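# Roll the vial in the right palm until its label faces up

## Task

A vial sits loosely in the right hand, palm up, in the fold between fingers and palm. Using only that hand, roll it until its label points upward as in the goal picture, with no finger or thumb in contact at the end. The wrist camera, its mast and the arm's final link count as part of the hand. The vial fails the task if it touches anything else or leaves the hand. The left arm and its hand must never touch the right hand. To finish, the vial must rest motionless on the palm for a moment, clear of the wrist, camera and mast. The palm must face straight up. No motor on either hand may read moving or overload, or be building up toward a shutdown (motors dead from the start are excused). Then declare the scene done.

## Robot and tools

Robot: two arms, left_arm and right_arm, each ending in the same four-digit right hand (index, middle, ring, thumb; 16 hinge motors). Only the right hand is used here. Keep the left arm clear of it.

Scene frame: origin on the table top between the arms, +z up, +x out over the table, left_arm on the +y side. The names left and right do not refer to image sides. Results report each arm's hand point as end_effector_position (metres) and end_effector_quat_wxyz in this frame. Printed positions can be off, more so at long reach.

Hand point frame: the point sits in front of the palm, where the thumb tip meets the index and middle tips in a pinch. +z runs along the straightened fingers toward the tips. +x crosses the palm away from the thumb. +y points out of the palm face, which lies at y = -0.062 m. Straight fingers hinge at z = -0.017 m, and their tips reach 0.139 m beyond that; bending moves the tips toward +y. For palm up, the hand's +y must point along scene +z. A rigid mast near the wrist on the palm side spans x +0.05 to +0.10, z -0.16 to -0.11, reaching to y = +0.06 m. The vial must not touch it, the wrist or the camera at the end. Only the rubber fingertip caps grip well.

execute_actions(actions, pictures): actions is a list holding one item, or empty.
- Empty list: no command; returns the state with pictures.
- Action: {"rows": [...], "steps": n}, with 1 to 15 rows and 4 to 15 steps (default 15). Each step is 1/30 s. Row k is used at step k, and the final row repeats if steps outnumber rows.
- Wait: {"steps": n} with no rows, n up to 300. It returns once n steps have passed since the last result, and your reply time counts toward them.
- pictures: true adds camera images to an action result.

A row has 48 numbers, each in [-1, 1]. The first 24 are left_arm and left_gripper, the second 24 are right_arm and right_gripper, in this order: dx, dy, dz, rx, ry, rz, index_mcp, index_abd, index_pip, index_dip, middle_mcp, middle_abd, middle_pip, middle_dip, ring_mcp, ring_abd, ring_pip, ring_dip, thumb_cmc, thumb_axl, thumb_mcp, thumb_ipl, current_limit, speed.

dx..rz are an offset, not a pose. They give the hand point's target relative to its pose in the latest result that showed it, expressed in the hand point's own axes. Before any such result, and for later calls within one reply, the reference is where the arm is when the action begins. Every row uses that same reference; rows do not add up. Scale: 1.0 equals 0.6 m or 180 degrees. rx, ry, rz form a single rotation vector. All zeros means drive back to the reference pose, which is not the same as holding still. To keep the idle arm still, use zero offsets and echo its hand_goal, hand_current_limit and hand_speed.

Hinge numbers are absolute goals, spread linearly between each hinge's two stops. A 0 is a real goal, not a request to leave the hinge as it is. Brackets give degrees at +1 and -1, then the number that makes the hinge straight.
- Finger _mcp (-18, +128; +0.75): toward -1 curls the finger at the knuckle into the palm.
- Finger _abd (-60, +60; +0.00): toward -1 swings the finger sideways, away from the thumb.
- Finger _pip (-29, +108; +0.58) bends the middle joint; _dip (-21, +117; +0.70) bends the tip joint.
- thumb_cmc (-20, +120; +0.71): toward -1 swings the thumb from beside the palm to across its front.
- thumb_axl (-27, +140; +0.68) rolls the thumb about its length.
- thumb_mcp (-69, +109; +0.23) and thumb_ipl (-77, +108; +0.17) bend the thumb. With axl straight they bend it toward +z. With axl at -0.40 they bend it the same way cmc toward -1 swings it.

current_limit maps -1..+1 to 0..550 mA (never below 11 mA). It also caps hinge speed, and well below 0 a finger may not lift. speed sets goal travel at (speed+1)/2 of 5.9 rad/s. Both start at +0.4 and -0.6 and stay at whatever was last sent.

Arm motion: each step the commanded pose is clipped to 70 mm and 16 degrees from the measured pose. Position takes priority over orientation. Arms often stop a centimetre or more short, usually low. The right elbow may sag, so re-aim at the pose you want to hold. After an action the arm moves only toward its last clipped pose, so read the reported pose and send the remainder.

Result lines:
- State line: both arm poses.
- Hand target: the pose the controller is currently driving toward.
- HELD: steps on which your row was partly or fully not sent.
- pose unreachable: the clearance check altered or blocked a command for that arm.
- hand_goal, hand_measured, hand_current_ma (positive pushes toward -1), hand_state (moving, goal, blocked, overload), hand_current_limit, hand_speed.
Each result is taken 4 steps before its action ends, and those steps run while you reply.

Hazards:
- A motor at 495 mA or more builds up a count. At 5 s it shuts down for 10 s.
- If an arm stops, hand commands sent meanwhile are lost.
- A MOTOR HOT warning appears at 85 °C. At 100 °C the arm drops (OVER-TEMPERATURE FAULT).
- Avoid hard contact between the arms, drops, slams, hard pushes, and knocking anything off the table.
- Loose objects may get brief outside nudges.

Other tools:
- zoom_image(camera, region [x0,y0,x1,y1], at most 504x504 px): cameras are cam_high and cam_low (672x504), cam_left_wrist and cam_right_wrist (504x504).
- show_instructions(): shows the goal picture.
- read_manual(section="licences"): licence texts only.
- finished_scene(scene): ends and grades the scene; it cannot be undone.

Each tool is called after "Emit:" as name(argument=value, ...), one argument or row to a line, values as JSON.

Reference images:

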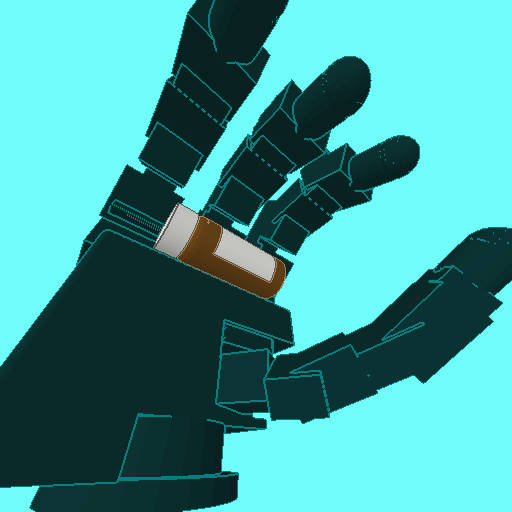

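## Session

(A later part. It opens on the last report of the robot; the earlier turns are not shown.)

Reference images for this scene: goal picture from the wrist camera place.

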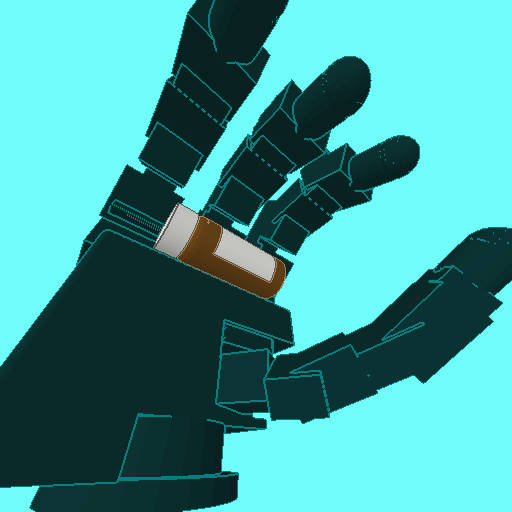

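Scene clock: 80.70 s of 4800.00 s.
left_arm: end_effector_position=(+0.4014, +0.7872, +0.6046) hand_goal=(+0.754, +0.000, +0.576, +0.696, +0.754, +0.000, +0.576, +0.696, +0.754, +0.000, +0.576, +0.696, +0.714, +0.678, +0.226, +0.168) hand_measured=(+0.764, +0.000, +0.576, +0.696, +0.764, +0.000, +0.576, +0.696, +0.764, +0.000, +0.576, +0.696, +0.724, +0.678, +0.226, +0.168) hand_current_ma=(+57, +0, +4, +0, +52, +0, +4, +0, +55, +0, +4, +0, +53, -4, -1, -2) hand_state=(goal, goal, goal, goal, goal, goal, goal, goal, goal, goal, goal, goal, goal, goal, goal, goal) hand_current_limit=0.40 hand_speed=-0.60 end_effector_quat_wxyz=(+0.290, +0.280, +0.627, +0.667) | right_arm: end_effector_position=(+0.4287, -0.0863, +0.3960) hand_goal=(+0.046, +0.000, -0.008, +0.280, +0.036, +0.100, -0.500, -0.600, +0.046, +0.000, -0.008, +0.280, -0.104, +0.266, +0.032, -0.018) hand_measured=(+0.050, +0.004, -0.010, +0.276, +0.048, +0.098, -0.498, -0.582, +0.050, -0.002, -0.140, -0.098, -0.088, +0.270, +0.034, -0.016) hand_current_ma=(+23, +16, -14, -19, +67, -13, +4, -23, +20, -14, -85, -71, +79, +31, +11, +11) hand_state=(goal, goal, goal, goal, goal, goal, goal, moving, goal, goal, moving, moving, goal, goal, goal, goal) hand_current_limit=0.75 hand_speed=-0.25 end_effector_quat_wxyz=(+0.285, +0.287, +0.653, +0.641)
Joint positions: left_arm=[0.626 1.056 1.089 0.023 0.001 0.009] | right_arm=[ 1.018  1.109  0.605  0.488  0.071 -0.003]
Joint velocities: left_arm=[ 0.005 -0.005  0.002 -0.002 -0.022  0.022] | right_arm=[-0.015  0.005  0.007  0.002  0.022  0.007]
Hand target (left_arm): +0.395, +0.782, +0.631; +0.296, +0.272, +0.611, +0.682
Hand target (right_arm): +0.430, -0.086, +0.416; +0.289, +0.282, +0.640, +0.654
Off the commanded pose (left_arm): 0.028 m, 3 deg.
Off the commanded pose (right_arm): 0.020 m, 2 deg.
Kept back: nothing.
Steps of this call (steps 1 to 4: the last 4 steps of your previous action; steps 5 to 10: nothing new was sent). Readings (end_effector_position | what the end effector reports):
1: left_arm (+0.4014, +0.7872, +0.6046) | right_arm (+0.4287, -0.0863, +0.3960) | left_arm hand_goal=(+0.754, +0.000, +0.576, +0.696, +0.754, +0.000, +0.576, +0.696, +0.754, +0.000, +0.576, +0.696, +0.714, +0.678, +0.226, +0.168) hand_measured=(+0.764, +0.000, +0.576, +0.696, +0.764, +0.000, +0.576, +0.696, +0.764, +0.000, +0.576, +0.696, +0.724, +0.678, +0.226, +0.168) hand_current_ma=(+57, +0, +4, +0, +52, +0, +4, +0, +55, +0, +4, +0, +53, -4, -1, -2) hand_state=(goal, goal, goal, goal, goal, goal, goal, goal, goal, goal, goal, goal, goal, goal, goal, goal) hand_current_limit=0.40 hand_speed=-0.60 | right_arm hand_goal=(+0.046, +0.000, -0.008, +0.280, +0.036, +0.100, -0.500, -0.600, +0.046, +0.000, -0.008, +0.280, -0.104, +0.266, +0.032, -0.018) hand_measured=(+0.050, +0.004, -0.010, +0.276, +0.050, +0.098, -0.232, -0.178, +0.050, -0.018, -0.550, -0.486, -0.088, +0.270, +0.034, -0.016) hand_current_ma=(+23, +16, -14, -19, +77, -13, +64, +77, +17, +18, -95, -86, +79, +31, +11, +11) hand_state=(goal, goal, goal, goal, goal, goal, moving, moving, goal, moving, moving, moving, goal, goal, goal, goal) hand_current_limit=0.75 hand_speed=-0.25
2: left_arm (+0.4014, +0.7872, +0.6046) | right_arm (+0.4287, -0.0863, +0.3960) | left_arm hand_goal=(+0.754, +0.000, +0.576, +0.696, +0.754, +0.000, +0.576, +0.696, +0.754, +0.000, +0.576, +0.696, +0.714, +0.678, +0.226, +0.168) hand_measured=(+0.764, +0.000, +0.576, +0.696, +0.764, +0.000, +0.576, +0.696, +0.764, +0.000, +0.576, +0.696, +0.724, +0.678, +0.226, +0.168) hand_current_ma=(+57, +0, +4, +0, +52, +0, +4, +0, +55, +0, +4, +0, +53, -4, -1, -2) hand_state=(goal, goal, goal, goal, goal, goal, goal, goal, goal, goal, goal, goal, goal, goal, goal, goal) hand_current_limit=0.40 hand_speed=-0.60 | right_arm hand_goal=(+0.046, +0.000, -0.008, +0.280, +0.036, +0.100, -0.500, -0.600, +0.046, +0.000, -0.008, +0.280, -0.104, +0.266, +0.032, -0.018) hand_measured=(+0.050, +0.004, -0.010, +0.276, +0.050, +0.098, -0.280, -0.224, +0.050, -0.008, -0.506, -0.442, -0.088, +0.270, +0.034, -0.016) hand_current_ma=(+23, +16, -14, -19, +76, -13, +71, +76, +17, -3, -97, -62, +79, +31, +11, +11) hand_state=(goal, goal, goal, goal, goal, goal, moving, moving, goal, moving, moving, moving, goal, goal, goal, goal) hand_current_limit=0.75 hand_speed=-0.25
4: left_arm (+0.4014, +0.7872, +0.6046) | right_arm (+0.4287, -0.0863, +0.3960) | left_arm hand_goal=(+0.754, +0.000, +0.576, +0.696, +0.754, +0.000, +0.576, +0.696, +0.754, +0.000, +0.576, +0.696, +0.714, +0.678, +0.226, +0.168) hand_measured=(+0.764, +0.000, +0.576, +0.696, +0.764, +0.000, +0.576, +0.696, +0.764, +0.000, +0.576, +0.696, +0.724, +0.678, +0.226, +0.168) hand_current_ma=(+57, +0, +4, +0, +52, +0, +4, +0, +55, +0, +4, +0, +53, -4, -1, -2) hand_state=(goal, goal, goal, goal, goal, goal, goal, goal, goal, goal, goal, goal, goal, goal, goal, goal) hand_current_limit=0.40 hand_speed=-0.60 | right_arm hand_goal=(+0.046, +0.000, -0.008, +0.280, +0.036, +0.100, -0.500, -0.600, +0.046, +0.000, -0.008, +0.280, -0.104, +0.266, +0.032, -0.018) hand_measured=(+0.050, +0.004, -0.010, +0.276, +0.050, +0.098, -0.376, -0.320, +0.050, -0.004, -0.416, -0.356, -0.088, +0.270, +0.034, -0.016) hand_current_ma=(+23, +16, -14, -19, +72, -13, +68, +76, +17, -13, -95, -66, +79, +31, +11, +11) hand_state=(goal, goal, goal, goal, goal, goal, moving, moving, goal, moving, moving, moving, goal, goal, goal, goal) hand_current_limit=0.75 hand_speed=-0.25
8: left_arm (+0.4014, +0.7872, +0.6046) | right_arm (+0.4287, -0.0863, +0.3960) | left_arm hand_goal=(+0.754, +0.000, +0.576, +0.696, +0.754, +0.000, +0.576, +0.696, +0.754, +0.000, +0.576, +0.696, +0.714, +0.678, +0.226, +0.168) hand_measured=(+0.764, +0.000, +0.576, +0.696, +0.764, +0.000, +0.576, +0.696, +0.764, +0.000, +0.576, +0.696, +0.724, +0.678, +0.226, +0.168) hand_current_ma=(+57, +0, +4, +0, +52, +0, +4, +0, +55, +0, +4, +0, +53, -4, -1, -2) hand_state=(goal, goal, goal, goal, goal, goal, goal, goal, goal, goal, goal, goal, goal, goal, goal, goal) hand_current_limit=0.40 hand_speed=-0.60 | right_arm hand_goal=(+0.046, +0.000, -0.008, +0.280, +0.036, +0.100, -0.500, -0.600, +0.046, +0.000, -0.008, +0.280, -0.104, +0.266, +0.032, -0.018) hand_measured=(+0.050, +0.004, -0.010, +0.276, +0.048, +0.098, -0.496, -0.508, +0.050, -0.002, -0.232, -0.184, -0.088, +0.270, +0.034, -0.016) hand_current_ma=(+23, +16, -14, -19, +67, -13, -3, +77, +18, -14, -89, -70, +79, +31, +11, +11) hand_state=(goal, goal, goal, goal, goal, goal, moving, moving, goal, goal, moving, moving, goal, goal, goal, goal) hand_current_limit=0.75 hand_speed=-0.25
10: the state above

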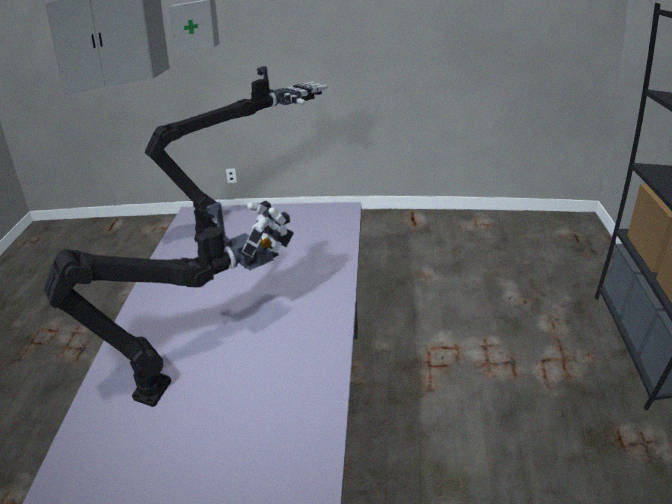

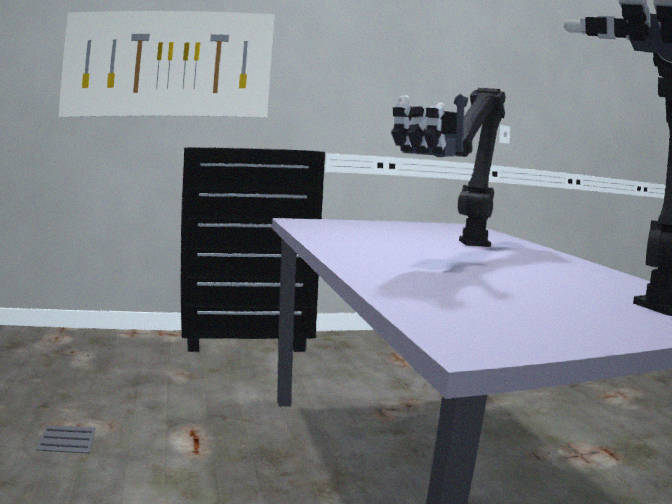

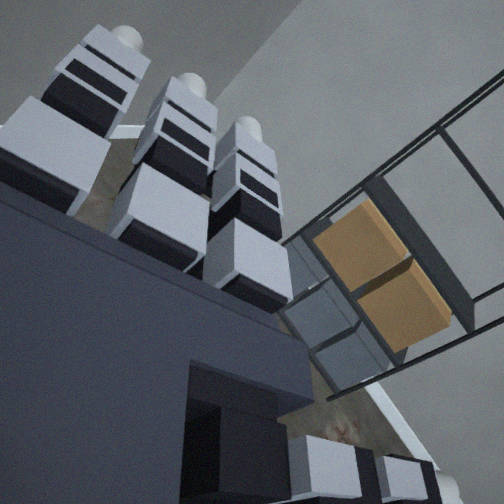

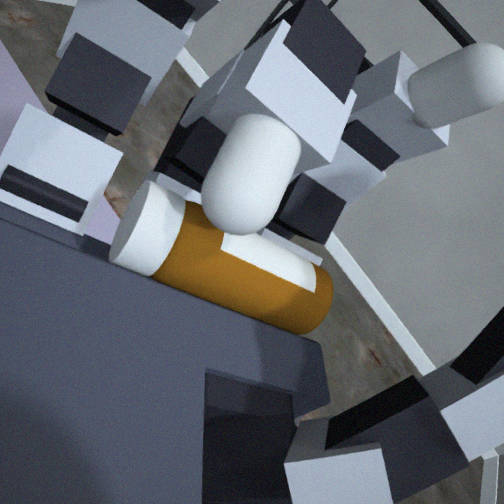

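Emit:
execute_actions(
  actions=[
    {"rows":[[0,0.046,-0.01,-0.016,0,0,0.754,0,0.576,0.696,0.754,0,0.576,0.696,0.754,0,0.576,0.696,0.714,0.678,0.226,0.168,0.4,-0.6,0,0.0333,0.0025,-0.0123,0.0004,0.001,0.046,0,-0.008,0.28,0.035,0.1,-0.61,-0.6,0.046,0,-0.008,0.28,-0.104,0.266,0.032,-0.018,0.5,-0.6],[0,0.046,-0.01,-0.016,0,0,0.754,0,0.576,0.696,0.754,0,0.576,0.696,0.754,0,0.576,0.696,0.714,0.678,0.226,0.168,0.4,-0.6,0,0.0333,0.0025,-0.0123,0.0004,0.001,0.046,0,-0.008,0.28,0.035,0.1,-0.61,-0.6,0.046,0,-0.008,0.28,-0.104,0.266,0.032,-0.018,0.5,-0.6],[0,0.046,-0.01,-0.016,0,0,0.754,0,0.576,0.696,0.754,0,0.576,0.696,0.754,0,0.576,0.696,0.714,0.678,0.226,0.168,0.4,-0.6,0,0.0333,0.0025,-0.0123,0.0004,0.001,0.046,0,-0.008,0.28,0.035,0.1,-0.61,-0.6,0.046,0,-0.008,0.28,-0.104,0.266,0.032,-0.018,0.5,-0.6],[0,0.046,-0.01,-0.016,0,0,0.754,0,0.576,0.696,0.754,0,0.576,0.696,0.754,0,0.576,0.696,0.714,0.678,0.226,0.168,0.4,-0.6,0,0.0333,0.0025,-0.0123,0.0004,0.001,0.046,0,-0.008,0.28,0.035,0.1,-0.61,-0.6,0.046,0,-0.008,0.28,-0.104,0.266,0.032,-0.018,0.5,-0.6],[0,0.046,-0.01,-0.016,0,0,0.754,0,0.576,0.696,0.754,0,0.576,0.696,0.754,0,0.576,0.696,0.714,0.678,0.226,0.168,0.4,-0.6,0,0.0333,0.0025,-0.0123,0.0004,0.001,0.046,0,-0.008,0.28,0.035,0.1,-0.72,-0.455,0.046,0,-0.008,0.28,-0.104,0.266,0.032,-0.018,0.5,-0.65]],"steps":15},
  ],
  pictures=true,
)

Scene clock: 81.50 s of 4800.00 s.
left_arm: end_effector_position=(+0.4014, +0.7872, +0.6046) hand_goal=(+0.754, +0.000, +0.576, +0.696, +0.754, +0.000, +0.576, +0.696, +0.754, +0.000, +0.576, +0.696, +0.714, +0.678, +0.226, +0.168) hand_measured=(+0.764, +0.000, +0.576, +0.696, +0.764, +0.000, +0.576, +0.696, +0.764, +0.000, +0.576, +0.696, +0.724, +0.678, +0.226, +0.168) hand_current_ma=(+57, +0, +4, +0, +52, +0, +4, +0, +55, +0, +4, +0, +53, -4, -1, -2) hand_state=(goal, goal, goal, goal, goal, goal, goal, goal, goal, goal, goal, goal, goal, goal, goal, goal) hand_current_limit=0.40 hand_speed=-0.60 end_effector_quat_wxyz=(+0.290, +0.280, +0.627, +0.667) | right_arm: end_effector_position=(+0.4287, -0.0863, +0.3960) hand_goal=(+0.046, +0.000, -0.008, +0.280, +0.036, +0.100, -0.720, -0.454, +0.046, +0.000, -0.008, +0.280, -0.104, +0.266, +0.032, -0.018) hand_measured=(+0.050, +0.004, -0.010, +0.276, +0.054, +0.098, -0.660, -0.468, +0.050, -0.002, -0.010, +0.276, -0.088, +0.270, +0.034, -0.016) hand_current_ma=(+23, +16, -14, -19, +92, -5, +214, +47, +25, -14, -15, -17, +79, +31, +11, +11) hand_state=(goal, goal, goal, goal, goal, goal, moving, moving, goal, goal, goal, goal, goal, goal, goal, goal) hand_current_limit=0.50 hand_speed=-0.65 end_effector_quat_wxyz=(+0.285, +0.287, +0.653, +0.641)
Joint positions: left_arm=[0.626 1.056 1.089 0.023 0.001 0.009] | right_arm=[ 1.018  1.109  0.605  0.488  0.071 -0.003]
Joint velocities: left_arm=[-0.005 -0.015 -0.012  0.002  0.007 -0.051] | right_arm=[-0.015 -0.005 -0.007 -0.002 -0.066  0.007]
Steps of this call (steps 1 to 13: nothing new was sent; steps 14 to 24: the first 11 steps of this action). Readings (end_effector_position | what the end effector reports):
14: left_arm (+0.4014, +0.7872, +0.6046) | right_arm (+0.4287, -0.0863, +0.3960) | left_arm hand_goal=(+0.754, +0.000, +0.576, +0.696, +0.754, +0.000, +0.576, +0.696, +0.754, +0.000, +0.576, +0.696, +0.714, +0.678, +0.226, +0.168) hand_measured=(+0.764, +0.000, +0.576, +0.696, +0.764, +0.000, +0.576, +0.696, +0.764, +0.000, +0.576, +0.696, +0.724, +0.678, +0.226, +0.168) hand_current_ma=(+57, +0, +4, +0, +52, +0, +4, +0, +55, +0, +4, +0, +53, -4, -1, -2) hand_state=(goal, goal, goal, goal, goal, goal, goal, goal, goal, goal, goal, goal, goal, goal, goal, goal) hand_current_limit=0.40 hand_speed=-0.60 | right_arm hand_goal=(+0.046, +0.000, -0.008, +0.280, +0.036, +0.100, -0.610, -0.600, +0.046, +0.000, -0.008, +0.280, -0.104, +0.266, +0.032, -0.018) hand_measured=(+0.050, +0.004, -0.010, +0.276, +0.048, +0.098, -0.498, -0.598, +0.050, -0.002, -0.010, +0.276, -0.088, +0.270, +0.034, -0.016) hand_current_ma=(+23, +16, -14, -19, +67, -13, +5, +12, +25, -14, -15, -17, +79, +31, +11, +11) hand_state=(goal, goal, goal, goal, goal, goal, moving, goal, goal, goal, goal, goal, goal, goal, goal, goal) hand_current_limit=0.50 hand_speed=-0.60
15: left_arm (+0.4014, +0.7872, +0.6046) | right_arm (+0.4287, -0.0863, +0.3960) | left_arm hand_goal=(+0.754, +0.000, +0.576, +0.696, +0.754, +0.000, +0.576, +0.696, +0.754, +0.000, +0.576, +0.696, +0.714, +0.678, +0.226, +0.168) hand_measured=(+0.764, +0.000, +0.576, +0.696, +0.764, +0.000, +0.576, +0.696, +0.764, +0.000, +0.576, +0.696, +0.724, +0.678, +0.226, +0.168) hand_current_ma=(+57, +0, +4, +0, +52, +0, +4, +0, +55, +0, +4, +0, +53, -4, -1, -2) hand_state=(goal, goal, goal, goal, goal, goal, goal, goal, goal, goal, goal, goal, goal, goal, goal, goal) hand_current_limit=0.40 hand_speed=-0.60 | right_arm hand_goal=(+0.046, +0.000, -0.008, +0.280, +0.036, +0.100, -0.610, -0.600, +0.046, +0.000, -0.008, +0.280, -0.104, +0.266, +0.032, -0.018) hand_measured=(+0.050, +0.004, -0.010, +0.276, +0.048, +0.098, -0.502, -0.598, +0.050, -0.002, -0.010, +0.276, -0.088, +0.270, +0.034, -0.016) hand_current_ma=(+23, +16, -14, -19, +67, -13, +83, +12, +25, -14, -15, -17, +79, +31, +11, +11) hand_state=(goal, goal, goal, goal, goal, goal, moving, goal, goal, goal, goal, goal, goal, goal, goal, goal) hand_current_limit=0.50 hand_speed=-0.60
17: left_arm (+0.4014, +0.7872, +0.6046) | right_arm (+0.4287, -0.0863, +0.3960) | left_arm hand_goal=(+0.754, +0.000, +0.576, +0.696, +0.754, +0.000, +0.576, +0.696, +0.754, +0.000, +0.576, +0.696, +0.714, +0.678, +0.226, +0.168) hand_measured=(+0.764, +0.000, +0.576, +0.696, +0.764, +0.000, +0.576, +0.696, +0.764, +0.000, +0.576, +0.696, +0.724, +0.678, +0.226, +0.168) hand_current_ma=(+57, +0, +4, +0, +52, +0, +4, +0, +55, +0, +4, +0, +53, -4, -1, -2) hand_state=(goal, goal, goal, goal, goal, goal, goal, goal, goal, goal, goal, goal, goal, goal, goal, goal) hand_current_limit=0.40 hand_speed=-0.60 | right_arm hand_goal=(+0.046, +0.000, -0.008, +0.280, +0.036, +0.100, -0.610, -0.600, +0.046, +0.000, -0.008, +0.280, -0.104, +0.266, +0.032, -0.018) hand_measured=(+0.050, +0.004, -0.010, +0.276, +0.048, +0.098, -0.552, -0.598, +0.050, -0.002, -0.010, +0.276, -0.088, +0.270, +0.034, -0.016) hand_current_ma=(+23, +16, -14, -19, +67, -13, +50, +12, +25, -14, -15, -17, +79, +31, +11, +11) hand_state=(goal, goal, goal, goal, goal, goal, moving, goal, goal, goal, goal, goal, goal, goal, goal, goal) hand_current_limit=0.50 hand_speed=-0.60
21: left_arm (+0.4014, +0.7872, +0.6046) | right_arm (+0.4287, -0.0863, +0.3960) | left_arm hand_goal=(+0.754, +0.000, +0.576, +0.696, +0.754, +0.000, +0.576, +0.696, +0.754, +0.000, +0.576, +0.696, +0.714, +0.678, +0.226, +0.168) hand_measured=(+0.764, +0.000, +0.576, +0.696, +0.764, +0.000, +0.576, +0.696, +0.764, +0.000, +0.576, +0.696, +0.724, +0.678, +0.226, +0.168) hand_current_ma=(+57, +0, +4, +0, +52, +0, +4, +0, +55, +0, +4, +0, +53, -4, -1, -2) hand_state=(goal, goal, goal, goal, goal, goal, goal, goal, goal, goal, goal, goal, goal, goal, goal, goal) hand_current_limit=0.40 hand_speed=-0.60 | right_arm hand_goal=(+0.046, +0.000, -0.008, +0.280, +0.036, +0.100, -0.720, -0.454, +0.046, +0.000, -0.008, +0.280, -0.104, +0.266, +0.032, -0.018) hand_measured=(+0.050, +0.004, -0.010, +0.276, +0.052, +0.098, -0.606, -0.550, +0.050, -0.002, -0.010, +0.276, -0.088, +0.270, +0.034, -0.016) hand_current_ma=(+23, +16, -14, -19, +97, -5, +261, -22, +25, -14, -15, -17, +79, +31, +11, +11) hand_state=(goal, goal, goal, goal, moving, goal, moving, moving, goal, goal, goal, goal, goal, goal, goal, goal) hand_current_limit=0.50 hand_speed=-0.65
24: the state above

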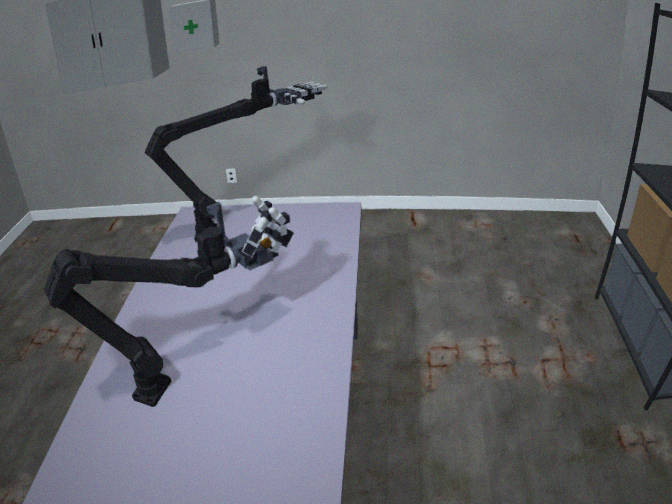

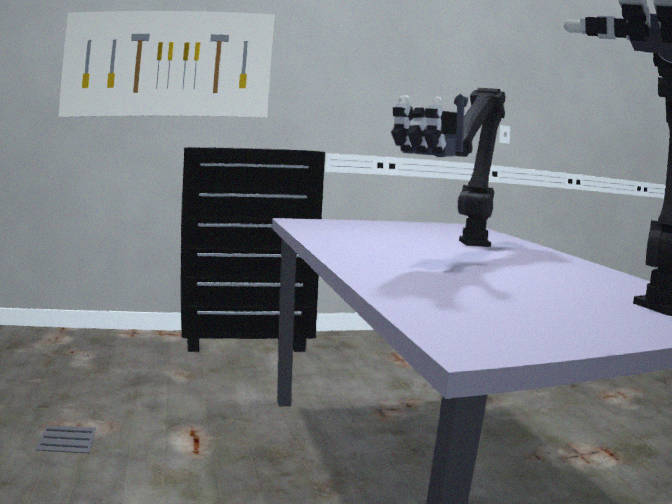

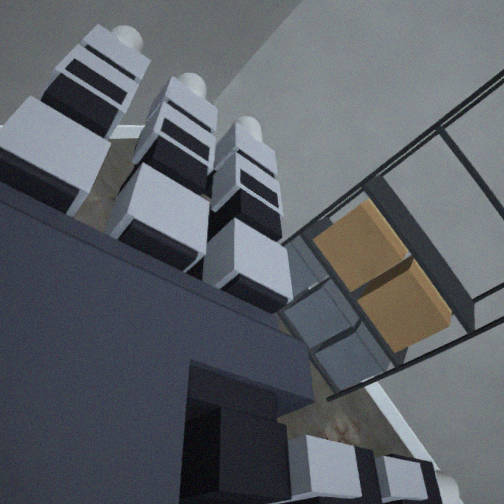

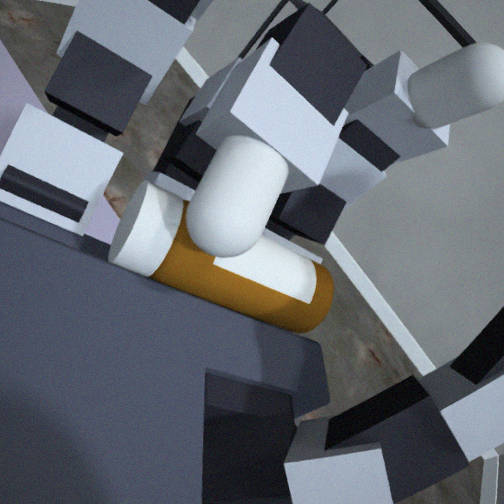

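Emit:
execute_actions(
  actions=[
    {"rows":[[0,0.046,-0.01,-0.016,0,0,0.754,0,0.576,0.696,0.754,0,0.576,0.696,0.754,0,0.576,0.696,0.714,0.678,0.226,0.168,0.4,-0.6,0,0.0333,0.0025,-0.0123,0.0004,0.001,0.046,0,-0.008,0.28,0.046,0.1,-0.008,-0.45,0.046,0,-0.008,0.28,-0.104,0.266,0.032,-0.018,0.75,-0.25],[0,0.046,-0.01,-0.016,0,0,0.754,0,0.576,0.696,0.754,0,0.576,0.696,0.754,0,0.576,0.696,0.714,0.678,0.226,0.168,0.4,-0.6,0,0.0333,0.0025,-0.0123,0.0004,0.001,0.046,0,-0.008,0.28,0.046,0.1,-0.008,-0.45,0.046,0,-0.008,0.28,-0.104,0.266,0.032,-0.018,0.75,-0.25],[0,0.046,-0.01,-0.016,0,0,0.754,0,0.576,0.696,0.754,0,0.576,0.696,0.754,0,0.576,0.696,0.714,0.678,0.226,0.168,0.4,-0.6,0,0.0333,0.0025,-0.0123,0.0004,0.001,0.046,0,-0.008,0.28,0.046,0.1,-0.008,-0.45,0.046,0,-0.008,0.28,-0.104,0.266,0.032,-0.018,0.75,-0.25],[0,0.046,-0.01,-0.016,0,0,0.754,0,0.576,0.696,0.754,0,0.576,0.696,0.754,0,0.576,0.696,0.714,0.678,0.226,0.168,0.4,-0.6,0,0.0333,0.0025,-0.0123,0.0004,0.001,0.046,0,-0.008,0.28,0.046,0,-0.008,0.28,0.046,0,-0.008,0.28,-0.104,0.266,0.032,-0.018,0.75,-0.25]],"steps":15},
  ],
  pictures=true,
)

Emit:
zoom_image(
  camera="cam_right_wrist",
  region=[60, 130, 380, 370],
)

Scene clock: 82.20 s of 4800.00 s.
left_arm: end_effector_position=(+0.4014, +0.7872, +0.6046) hand_goal=(+0.754, +0.000, +0.576, +0.696, +0.754, +0.000, +0.576, +0.696, +0.754, +0.000, +0.576, +0.696, +0.714, +0.678, +0.226, +0.168) hand_measured=(+0.764, +0.000, +0.576, +0.696, +0.764, +0.000, +0.576, +0.696, +0.764, +0.000, +0.576, +0.696, +0.724, +0.678, +0.226, +0.168) hand_current_ma=(+57, +0, +4, +0, +52, +0, +4, +0, +55, +0, +4, +0, +53, -4, -1, -2) hand_state=(goal, goal, goal, goal, goal, goal, goal, goal, goal, goal, goal, goal, goal, goal, goal, goal) hand_current_limit=0.40 hand_speed=-0.60 end_effector_quat_wxyz=(+0.290, +0.280, +0.627, +0.667) | right_arm: end_effector_position=(+0.4287, -0.0863, +0.3960) hand_goal=(+0.046, +0.000, -0.008, +0.280, +0.046, +0.000, -0.008, +0.280, +0.046, +0.000, -0.008, +0.280, -0.104, +0.266, +0.032, -0.018) hand_measured=(+0.050, +0.004, -0.010, +0.276, +0.054, +0.004, -0.300, -0.188, +0.050, -0.002, -0.010, +0.276, -0.088, +0.270, +0.034, -0.016) hand_current_ma=(+23, +16, -14, -19, +44, +14, -84, -88, +25, -14, -15, -17, +79, +31, +11, +11) hand_state=(goal, goal, goal, goal, goal, goal, moving, moving, goal, goal, goal, goal, goal, goal, goal, goal) hand_current_limit=0.75 hand_speed=-0.25 end_effector_quat_wxyz=(+0.285, +0.287, +0.653, +0.641)
Joint positions: left_arm=[0.626 1.056 1.089 0.023 0.001 0.009] | right_arm=[ 1.018  1.109  0.605  0.488  0.071 -0.003]
Joint velocities: left_arm=[-0.015 -0.005  0.002  0.007 -0.095  0.022] | right_arm=[-0.015 -0.015  0.002 -0.002  0.007  0.007]
Off your previous action's commanded pose (left_arm): 0.028 m, 3 deg at its last step (step 4 of this call).
Off your previous action's commanded pose (right_arm): 0.020 m, 2 deg at its last step (step 4 of this call).
Steps of this call (steps 1 to 4: the last 4 steps of your previous action; steps 5 to 10: nothing new was sent; steps 11 to 21: the first 11 steps of this action). Readings (end_effector_position | what the end effector reports):
11: left_arm (+0.4014, +0.7872, +0.6046) | right_arm (+0.4287, -0.0863, +0.3960) | left_arm hand_goal=(+0.754, +0.000, +0.576, +0.696, +0.754, +0.000, +0.576, +0.696, +0.754, +0.000, +0.576, +0.696, +0.714, +0.678, +0.226, +0.168) hand_measured=(+0.764, +0.000, +0.576, +0.696, +0.764, +0.000, +0.576, +0.696, +0.764, +0.000, +0.576, +0.696, +0.724, +0.678, +0.226, +0.168) hand_current_ma=(+57, +0, +4, +0, +52, +0, +4, +0, +55, +0, +4, +0, +53, -4, -1, -2) hand_state=(goal, goal, goal, goal, goal, goal, goal, goal, goal, goal, goal, goal, goal, goal, goal, goal) hand_current_limit=0.40 hand_speed=-0.60 | right_arm hand_goal=(+0.046, +0.000, -0.008, +0.280, +0.046, +0.100, -0.008, -0.450, +0.046, +0.000, -0.008, +0.280, -0.104, +0.266, +0.032, -0.018) hand_measured=(+0.050, +0.004, -0.010, +0.276, +0.054, +0.098, -0.674, -0.448, +0.050, -0.002, -0.010, +0.276, -0.088, +0.270, +0.034, -0.016) hand_current_ma=(+23, +16, -14, -19, +92, -5, +232, +28, +25, -14, -15, -17, +79, +31, +11, +11) hand_state=(goal, goal, goal, goal, moving, goal, moving, moving, goal, goal, goal, goal, goal, goal, goal, goal) hand_current_limit=0.75 hand_speed=-0.25
12: left_arm (+0.4014, +0.7872, +0.6046) | right_arm (+0.4287, -0.0863, +0.3960) | left_arm hand_goal=(+0.754, +0.000, +0.576, +0.696, +0.754, +0.000, +0.576, +0.696, +0.754, +0.000, +0.576, +0.696, +0.714, +0.678, +0.226, +0.168) hand_measured=(+0.764, +0.000, +0.576, +0.696, +0.764, +0.000, +0.576, +0.696, +0.764, +0.000, +0.576, +0.696, +0.724, +0.678, +0.226, +0.168) hand_current_ma=(+57, +0, +4, +0, +52, +0, +4, +0, +55, +0, +4, +0, +53, -4, -1, -2) hand_state=(goal, goal, goal, goal, goal, goal, goal, goal, goal, goal, goal, goal, goal, goal, goal, goal) hand_current_limit=0.40 hand_speed=-0.60 | right_arm hand_goal=(+0.046, +0.000, -0.008, +0.280, +0.046, +0.100, -0.008, -0.450, +0.046, +0.000, -0.008, +0.280, -0.104, +0.266, +0.032, -0.018) hand_measured=(+0.050, +0.004, -0.010, +0.276, +0.054, +0.098, -0.672, -0.448, +0.050, -0.002, -0.010, +0.276, -0.088, +0.270, +0.034, -0.016) hand_current_ma=(+23, +16, -14, -19, +53, -5, -17, +13, +25, -14, -15, -17, +79, +31, +11, +11) hand_state=(goal, goal, goal, goal, moving, goal, moving, moving, goal, goal, goal, goal, goal, goal, goal, goal) hand_current_limit=0.75 hand_speed=-0.25
14: left_arm (+0.4014, +0.7872, +0.6046) | right_arm (+0.4287, -0.0863, +0.3960) | left_arm hand_goal=(+0.754, +0.000, +0.576, +0.696, +0.754, +0.000, +0.576, +0.696, +0.754, +0.000, +0.576, +0.696, +0.714, +0.678, +0.226, +0.168) hand_measured=(+0.764, +0.000, +0.576, +0.696, +0.764, +0.000, +0.576, +0.696, +0.764, +0.000, +0.576, +0.696, +0.724, +0.678, +0.226, +0.168) hand_current_ma=(+57, +0, +4, +0, +52, +0, +4, +0, +55, +0, +4, +0, +53, -4, -1, -2) hand_state=(goal, goal, goal, goal, goal, goal, goal, goal, goal, goal, goal, goal, goal, goal, goal, goal) hand_current_limit=0.40 hand_speed=-0.60 | right_arm hand_goal=(+0.046, +0.000, -0.008, +0.280, +0.046, +0.000, -0.008, +0.280, +0.046, +0.000, -0.008, +0.280, -0.104, +0.266, +0.032, -0.018) hand_measured=(+0.050, +0.004, -0.010, +0.276, +0.054, +0.098, -0.616, -0.448, +0.050, -0.002, -0.010, +0.276, -0.088, +0.270, +0.034, -0.016) hand_current_ma=(+23, +16, -14, -19, +44, -5, -84, +9, +25, -14, -15, -17, +79, +31, +11, +11) hand_state=(goal, goal, goal, goal, goal, moving, moving, moving, goal, goal, goal, goal, goal, goal, goal, goal) hand_current_limit=0.75 hand_speed=-0.25
18: left_arm (+0.4014, +0.7872, +0.6046) | right_arm (+0.4287, -0.0863, +0.3960) | left_arm hand_goal=(+0.754, +0.000, +0.576, +0.696, +0.754, +0.000, +0.576, +0.696, +0.754, +0.000, +0.576, +0.696, +0.714, +0.678, +0.226, +0.168) hand_measured=(+0.764, +0.000, +0.576, +0.696, +0.764, +0.000, +0.576, +0.696, +0.764, +0.000, +0.576, +0.696, +0.724, +0.678, +0.226, +0.168) hand_current_ma=(+57, +0, +4, +0, +52, +0, +4, +0, +55, +0, +4, +0, +53, -4, -1, -2) hand_state=(goal, goal, goal, goal, goal, goal, goal, goal, goal, goal, goal, goal, goal, goal, goal, goal) hand_current_limit=0.40 hand_speed=-0.60 | right_arm hand_goal=(+0.046, +0.000, -0.008, +0.280, +0.046, +0.000, -0.008, +0.280, +0.046, +0.000, -0.008, +0.280, -0.104, +0.266, +0.032, -0.018) hand_measured=(+0.050, +0.004, -0.010, +0.276, +0.054, +0.008, -0.438, -0.324, +0.050, -0.002, -0.010, +0.276, -0.088, +0.270, +0.034, -0.016) hand_current_ma=(+23, +16, -14, -19, +44, +1, -85, -81, +25, -14, -15, -17, +79, +31, +11, +11) hand_state=(goal, goal, goal, goal, goal, moving, moving, moving, goal, goal, goal, goal, goal, goal, goal, goal) hand_current_limit=0.75 hand_speed=-0.25
21: the state above

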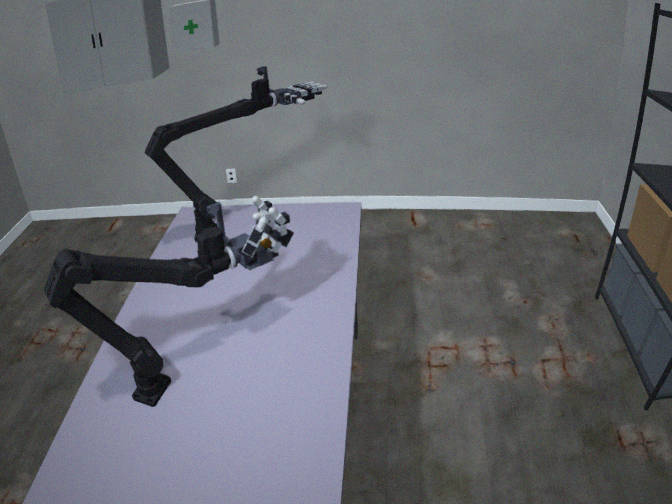

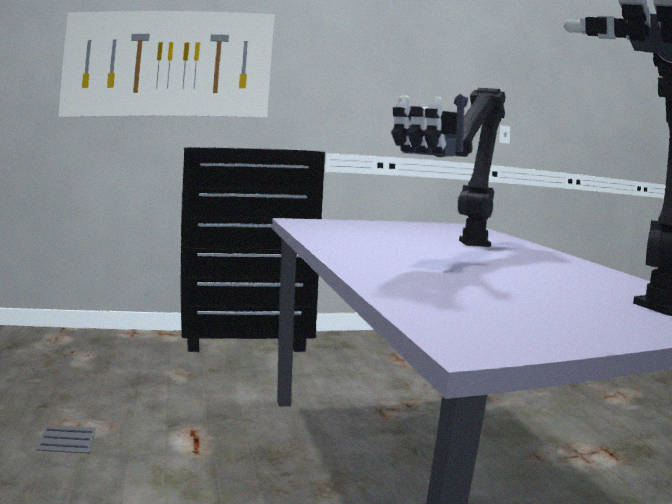

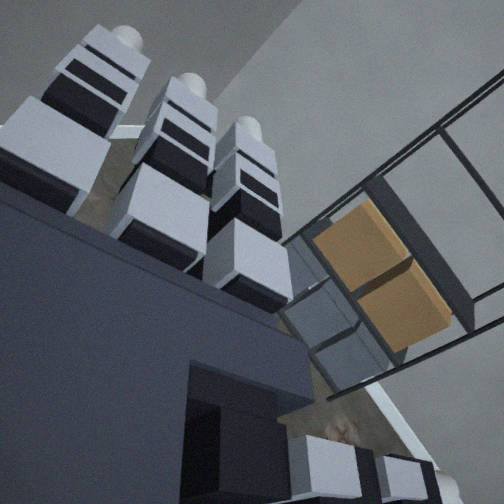

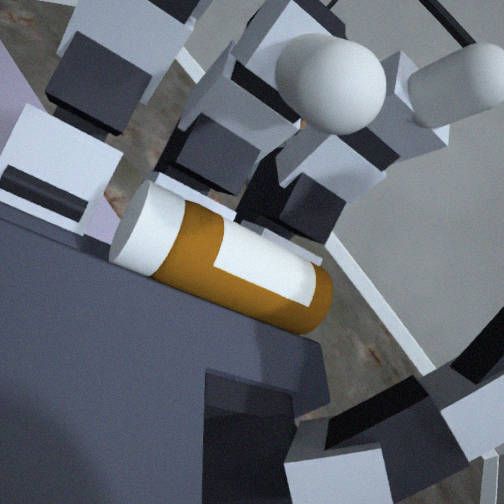

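Region (60, 130, 380, 370) of cam_right_wrist's 504x504 image, scaled by 1.575, with more detail than that image has; it fills the top 378 rows of this view, and the rest is white.

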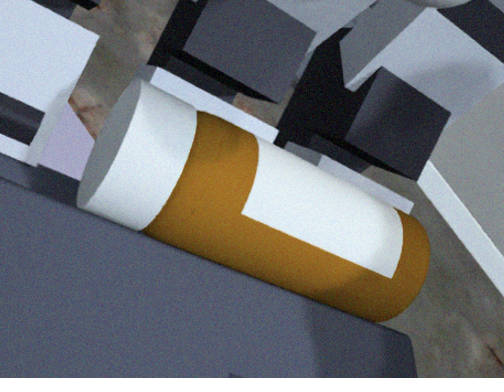

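Emit:
execute_actions(
  actions=[
    {"steps":30},
  ],
  pictures=true,
)

Scene clock: 83.20 s of 4800.00 s.
left_arm: end_effector_position=(+0.4014, +0.7872, +0.6046) hand_goal=(+0.754, +0.000, +0.576, +0.696, +0.754, +0.000, +0.576, +0.696, +0.754, +0.000, +0.576, +0.696, +0.714, +0.678, +0.226, +0.168) hand_measured=(+0.764, +0.000, +0.576, +0.696, +0.764, +0.000, +0.576, +0.696, +0.764, +0.000, +0.576, +0.696, +0.724, +0.678, +0.226, +0.168) hand_current_ma=(+57, +0, +4, +0, +52, +0, +4, +0, +55, +0, +4, +0, +53, -4, -1, -2) hand_state=(goal, goal, goal, goal, goal, goal, goal, goal, goal, goal, goal, goal, goal, goal, goal, goal) hand_current_limit=0.40 hand_speed=-0.60 end_effector_quat_wxyz=(+0.290, +0.280, +0.627, +0.667) | right_arm: end_effector_position=(+0.4287, -0.0863, +0.3960) hand_goal=(+0.046, +0.000, -0.008, +0.280, +0.046, +0.000, -0.008, +0.280, +0.046, +0.000, -0.008, +0.280, -0.104, +0.266, +0.032, -0.018) hand_measured=(+0.050, +0.004, -0.010, +0.276, +0.054, +0.004, -0.010, +0.276, +0.050, -0.002, -0.010, +0.276, -0.088, +0.270, +0.034, -0.016) hand_current_ma=(+23, +16, -14, -19, +44, +15, -14, -19, +25, -14, -15, -17, +79, +31, +11, +11) hand_state=(goal, goal, goal, goal, goal, goal, goal, goal, goal, goal, goal, goal, goal, goal, goal, goal) hand_current_limit=0.75 hand_speed=-0.25 end_effector_quat_wxyz=(+0.285, +0.287, +0.653, +0.641)
Joint positions: left_arm=[0.626 1.056 1.089 0.023 0.001 0.009] | right_arm=[ 1.018  1.109  0.605  0.488  0.071 -0.003]
Joint velocities: left_arm=[ 0.005 -0.005 -0.007 -0.012 -0.007  0.037] | right_arm=[-0.005 -0.005  0.002 -0.002 -0.081  0.007]
Hand target (left_arm): +0.395, +0.782, +0.631; +0.296, +0.272, +0.611, +0.682
Hand target (right_arm): +0.430, -0.086, +0.416; +0.289, +0.282, +0.640, +0.654
Off the commanded pose (left_arm): 0.028 m, 3 deg.
Off the commanded pose (right_arm): 0.020 m, 2 deg.
Kept back: nothing.
Steps of this call (steps 1 to 4: the last 4 steps of your previous action; steps 5 to 30: nothing new was sent). Readings (end_effector_position | what the end effector reports):
1: left_arm (+0.4014, +0.7872, +0.6046) | right_arm (+0.4287, -0.0863, +0.3960) | left_arm hand_goal=(+0.754, +0.000, +0.576, +0.696, +0.754, +0.000, +0.576, +0.696, +0.754, +0.000, +0.576, +0.696, +0.714, +0.678, +0.226, +0.168) hand_measured=(+0.764, +0.000, +0.576, +0.696, +0.764, +0.000, +0.576, +0.696, +0.764, +0.000, +0.576, +0.696, +0.724, +0.678, +0.226, +0.168) hand_current_ma=(+57, +0, +4, +0, +52, +0, +4, +0, +55, +0, +4, +0, +53, -4, -1, -2) hand_state=(goal, goal, goal, goal, goal, goal, goal, goal, goal, goal, goal, goal, goal, goal, goal, goal) hand_current_limit=0.40 hand_speed=-0.60 | right_arm hand_goal=(+0.046, +0.000, -0.008, +0.280, +0.046, +0.000, -0.008, +0.280, +0.046, +0.000, -0.008, +0.280, -0.104, +0.266, +0.032, -0.018) hand_measured=(+0.050, +0.004, -0.010, +0.276, +0.054, +0.004, -0.254, -0.140, +0.050, -0.002, -0.010, +0.276, -0.088, +0.270, +0.034, -0.016) hand_current_ma=(+23, +16, -14, -19, +44, +15, -82, -84, +25, -14, -15, -17, +79, +31, +11, +11) hand_state=(goal, goal, goal, goal, goal, goal, moving, moving, goal, goal, goal, goal, goal, goal, goal, goal) hand_current_limit=0.75 hand_speed=-0.25
2: left_arm (+0.4014, +0.7872, +0.6046) | right_arm (+0.4287, -0.0863, +0.3960) | left_arm hand_goal=(+0.754, +0.000, +0.576, +0.696, +0.754, +0.000, +0.576, +0.696, +0.754, +0.000, +0.576, +0.696, +0.714, +0.678, +0.226, +0.168) hand_measured=(+0.764, +0.000, +0.576, +0.696, +0.764, +0.000, +0.576, +0.696, +0.764, +0.000, +0.576, +0.696, +0.724, +0.678, +0.226, +0.168) hand_current_ma=(+57, +0, +4, +0, +52, +0, +4, +0, +55, +0, +4, +0, +53, -4, -1, -2) hand_state=(goal, goal, goal, goal, goal, goal, goal, goal, goal, goal, goal, goal, goal, goal, goal, goal) hand_current_limit=0.40 hand_speed=-0.60 | right_arm hand_goal=(+0.046, +0.000, -0.008, +0.280, +0.046, +0.000, -0.008, +0.280, +0.046, +0.000, -0.008, +0.280, -0.104, +0.266, +0.032, -0.018) hand_measured=(+0.050, +0.004, -0.010, +0.276, +0.054, +0.004, -0.208, -0.094, +0.050, -0.002, -0.010, +0.276, -0.088, +0.270, +0.034, -0.016) hand_current_ma=(+23, +16, -14, -19, +44, +15, -81, -87, +25, -14, -15, -17, +79, +31, +11, +11) hand_state=(goal, goal, goal, goal, goal, goal, moving, moving, goal, goal, goal, goal, goal, goal, goal, goal) hand_current_limit=0.75 hand_speed=-0.25
4: left_arm (+0.4014, +0.7872, +0.6046) | right_arm (+0.4287, -0.0863, +0.3960) | left_arm hand_goal=(+0.754, +0.000, +0.576, +0.696, +0.754, +0.000, +0.576, +0.696, +0.754, +0.000, +0.576, +0.696, +0.714, +0.678, +0.226, +0.168) hand_measured=(+0.764, +0.000, +0.576, +0.696, +0.764, +0.000, +0.576, +0.696, +0.764, +0.000, +0.576, +0.696, +0.724, +0.678, +0.226, +0.168) hand_current_ma=(+57, +0, +4, +0, +52, +0, +4, +0, +55, +0, +4, +0, +53, -4, -1, -2) hand_state=(goal, goal, goal, goal, goal, goal, goal, goal, goal, goal, goal, goal, goal, goal, goal, goal) hand_current_limit=0.40 hand_speed=-0.60 | right_arm hand_goal=(+0.046, +0.000, -0.008, +0.280, +0.046, +0.000, -0.008, +0.280, +0.046, +0.000, -0.008, +0.280, -0.104, +0.266, +0.032, -0.018) hand_measured=(+0.050, +0.004, -0.010, +0.276, +0.054, +0.004, -0.114, -0.002, +0.050, -0.002, -0.010, +0.276, -0.088, +0.270, +0.034, -0.016) hand_current_ma=(+23, +16, -14, -19, +44, +15, -78, -85, +25, -14, -15, -17, +79, +31, +11, +11) hand_state=(goal, goal, goal, goal, goal, goal, moving, moving, goal, goal, goal, goal, goal, goal, goal, goal) hand_current_limit=0.75 hand_speed=-0.25
8: left_arm (+0.4014, +0.7872, +0.6046) | right_arm (+0.4287, -0.0863, +0.3960) | left_arm hand_goal=(+0.754, +0.000, +0.576, +0.696, +0.754, +0.000, +0.576, +0.696, +0.754, +0.000, +0.576, +0.696, +0.714, +0.678, +0.226, +0.168) hand_measured=(+0.764, +0.000, +0.576, +0.696, +0.764, +0.000, +0.576, +0.696, +0.764, +0.000, +0.576, +0.696, +0.724, +0.678, +0.226, +0.168) hand_current_ma=(+57, +0, +4, +0, +52, +0, +4, +0, +55, +0, +4, +0, +53, -4, -1, -2) hand_state=(goal, goal, goal, goal, goal, goal, goal, goal, goal, goal, goal, goal, goal, goal, goal, goal) hand_current_limit=0.40 hand_speed=-0.60 | right_arm hand_goal=(+0.046, +0.000, -0.008, +0.280, +0.046, +0.000, -0.008, +0.280, +0.046, +0.000, -0.008, +0.280, -0.104, +0.266, +0.032, -0.018) hand_measured=(+0.050, +0.004, -0.010, +0.276, +0.054, +0.004, -0.012, +0.182, +0.050, -0.002, -0.010, +0.276, -0.088, +0.270, +0.034, -0.016) hand_current_ma=(+23, +16, -14, -19, +44, +15, -9, -83, +25, -14, -15, -17, +79, +31, +11, +11) hand_state=(goal, goal, goal, goal, goal, goal, moving, moving, goal, goal, goal, goal, goal, goal, goal, goal) hand_current_limit=0.75 hand_speed=-0.25
30: the state above

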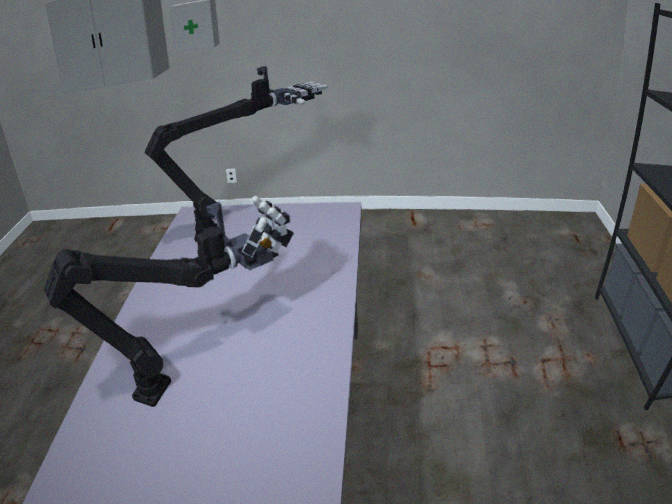

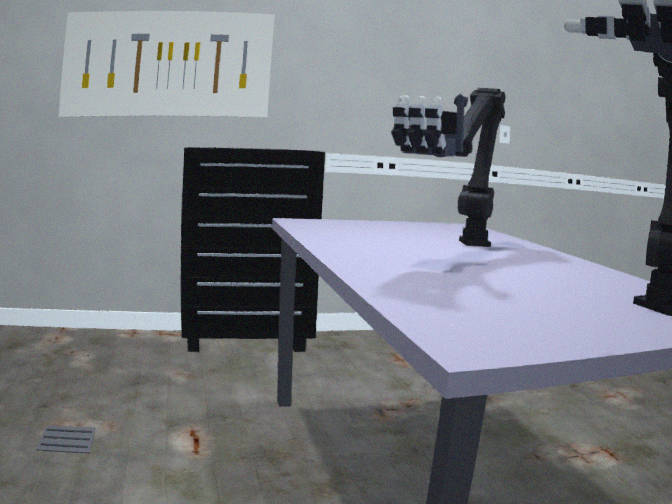

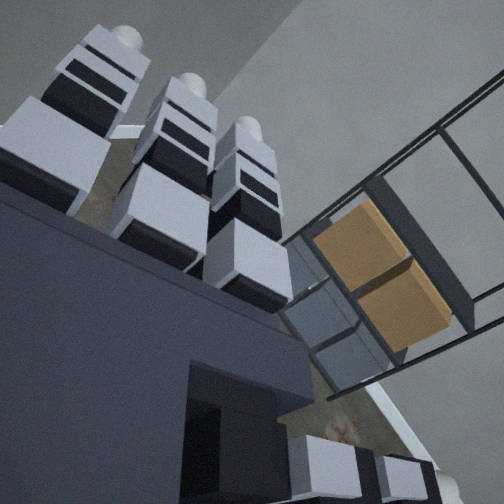

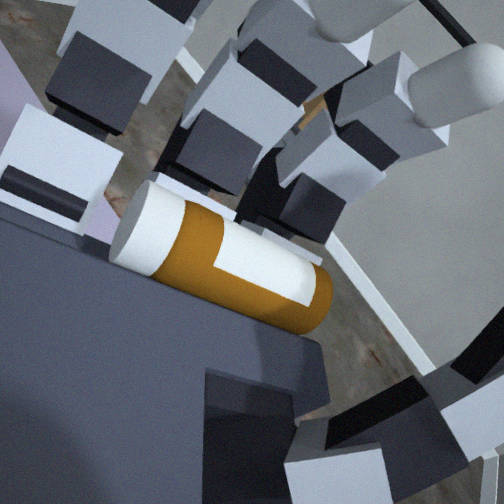

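Emit:
finished_scene(
  scene=1,
)

The scene is finished: the task was done.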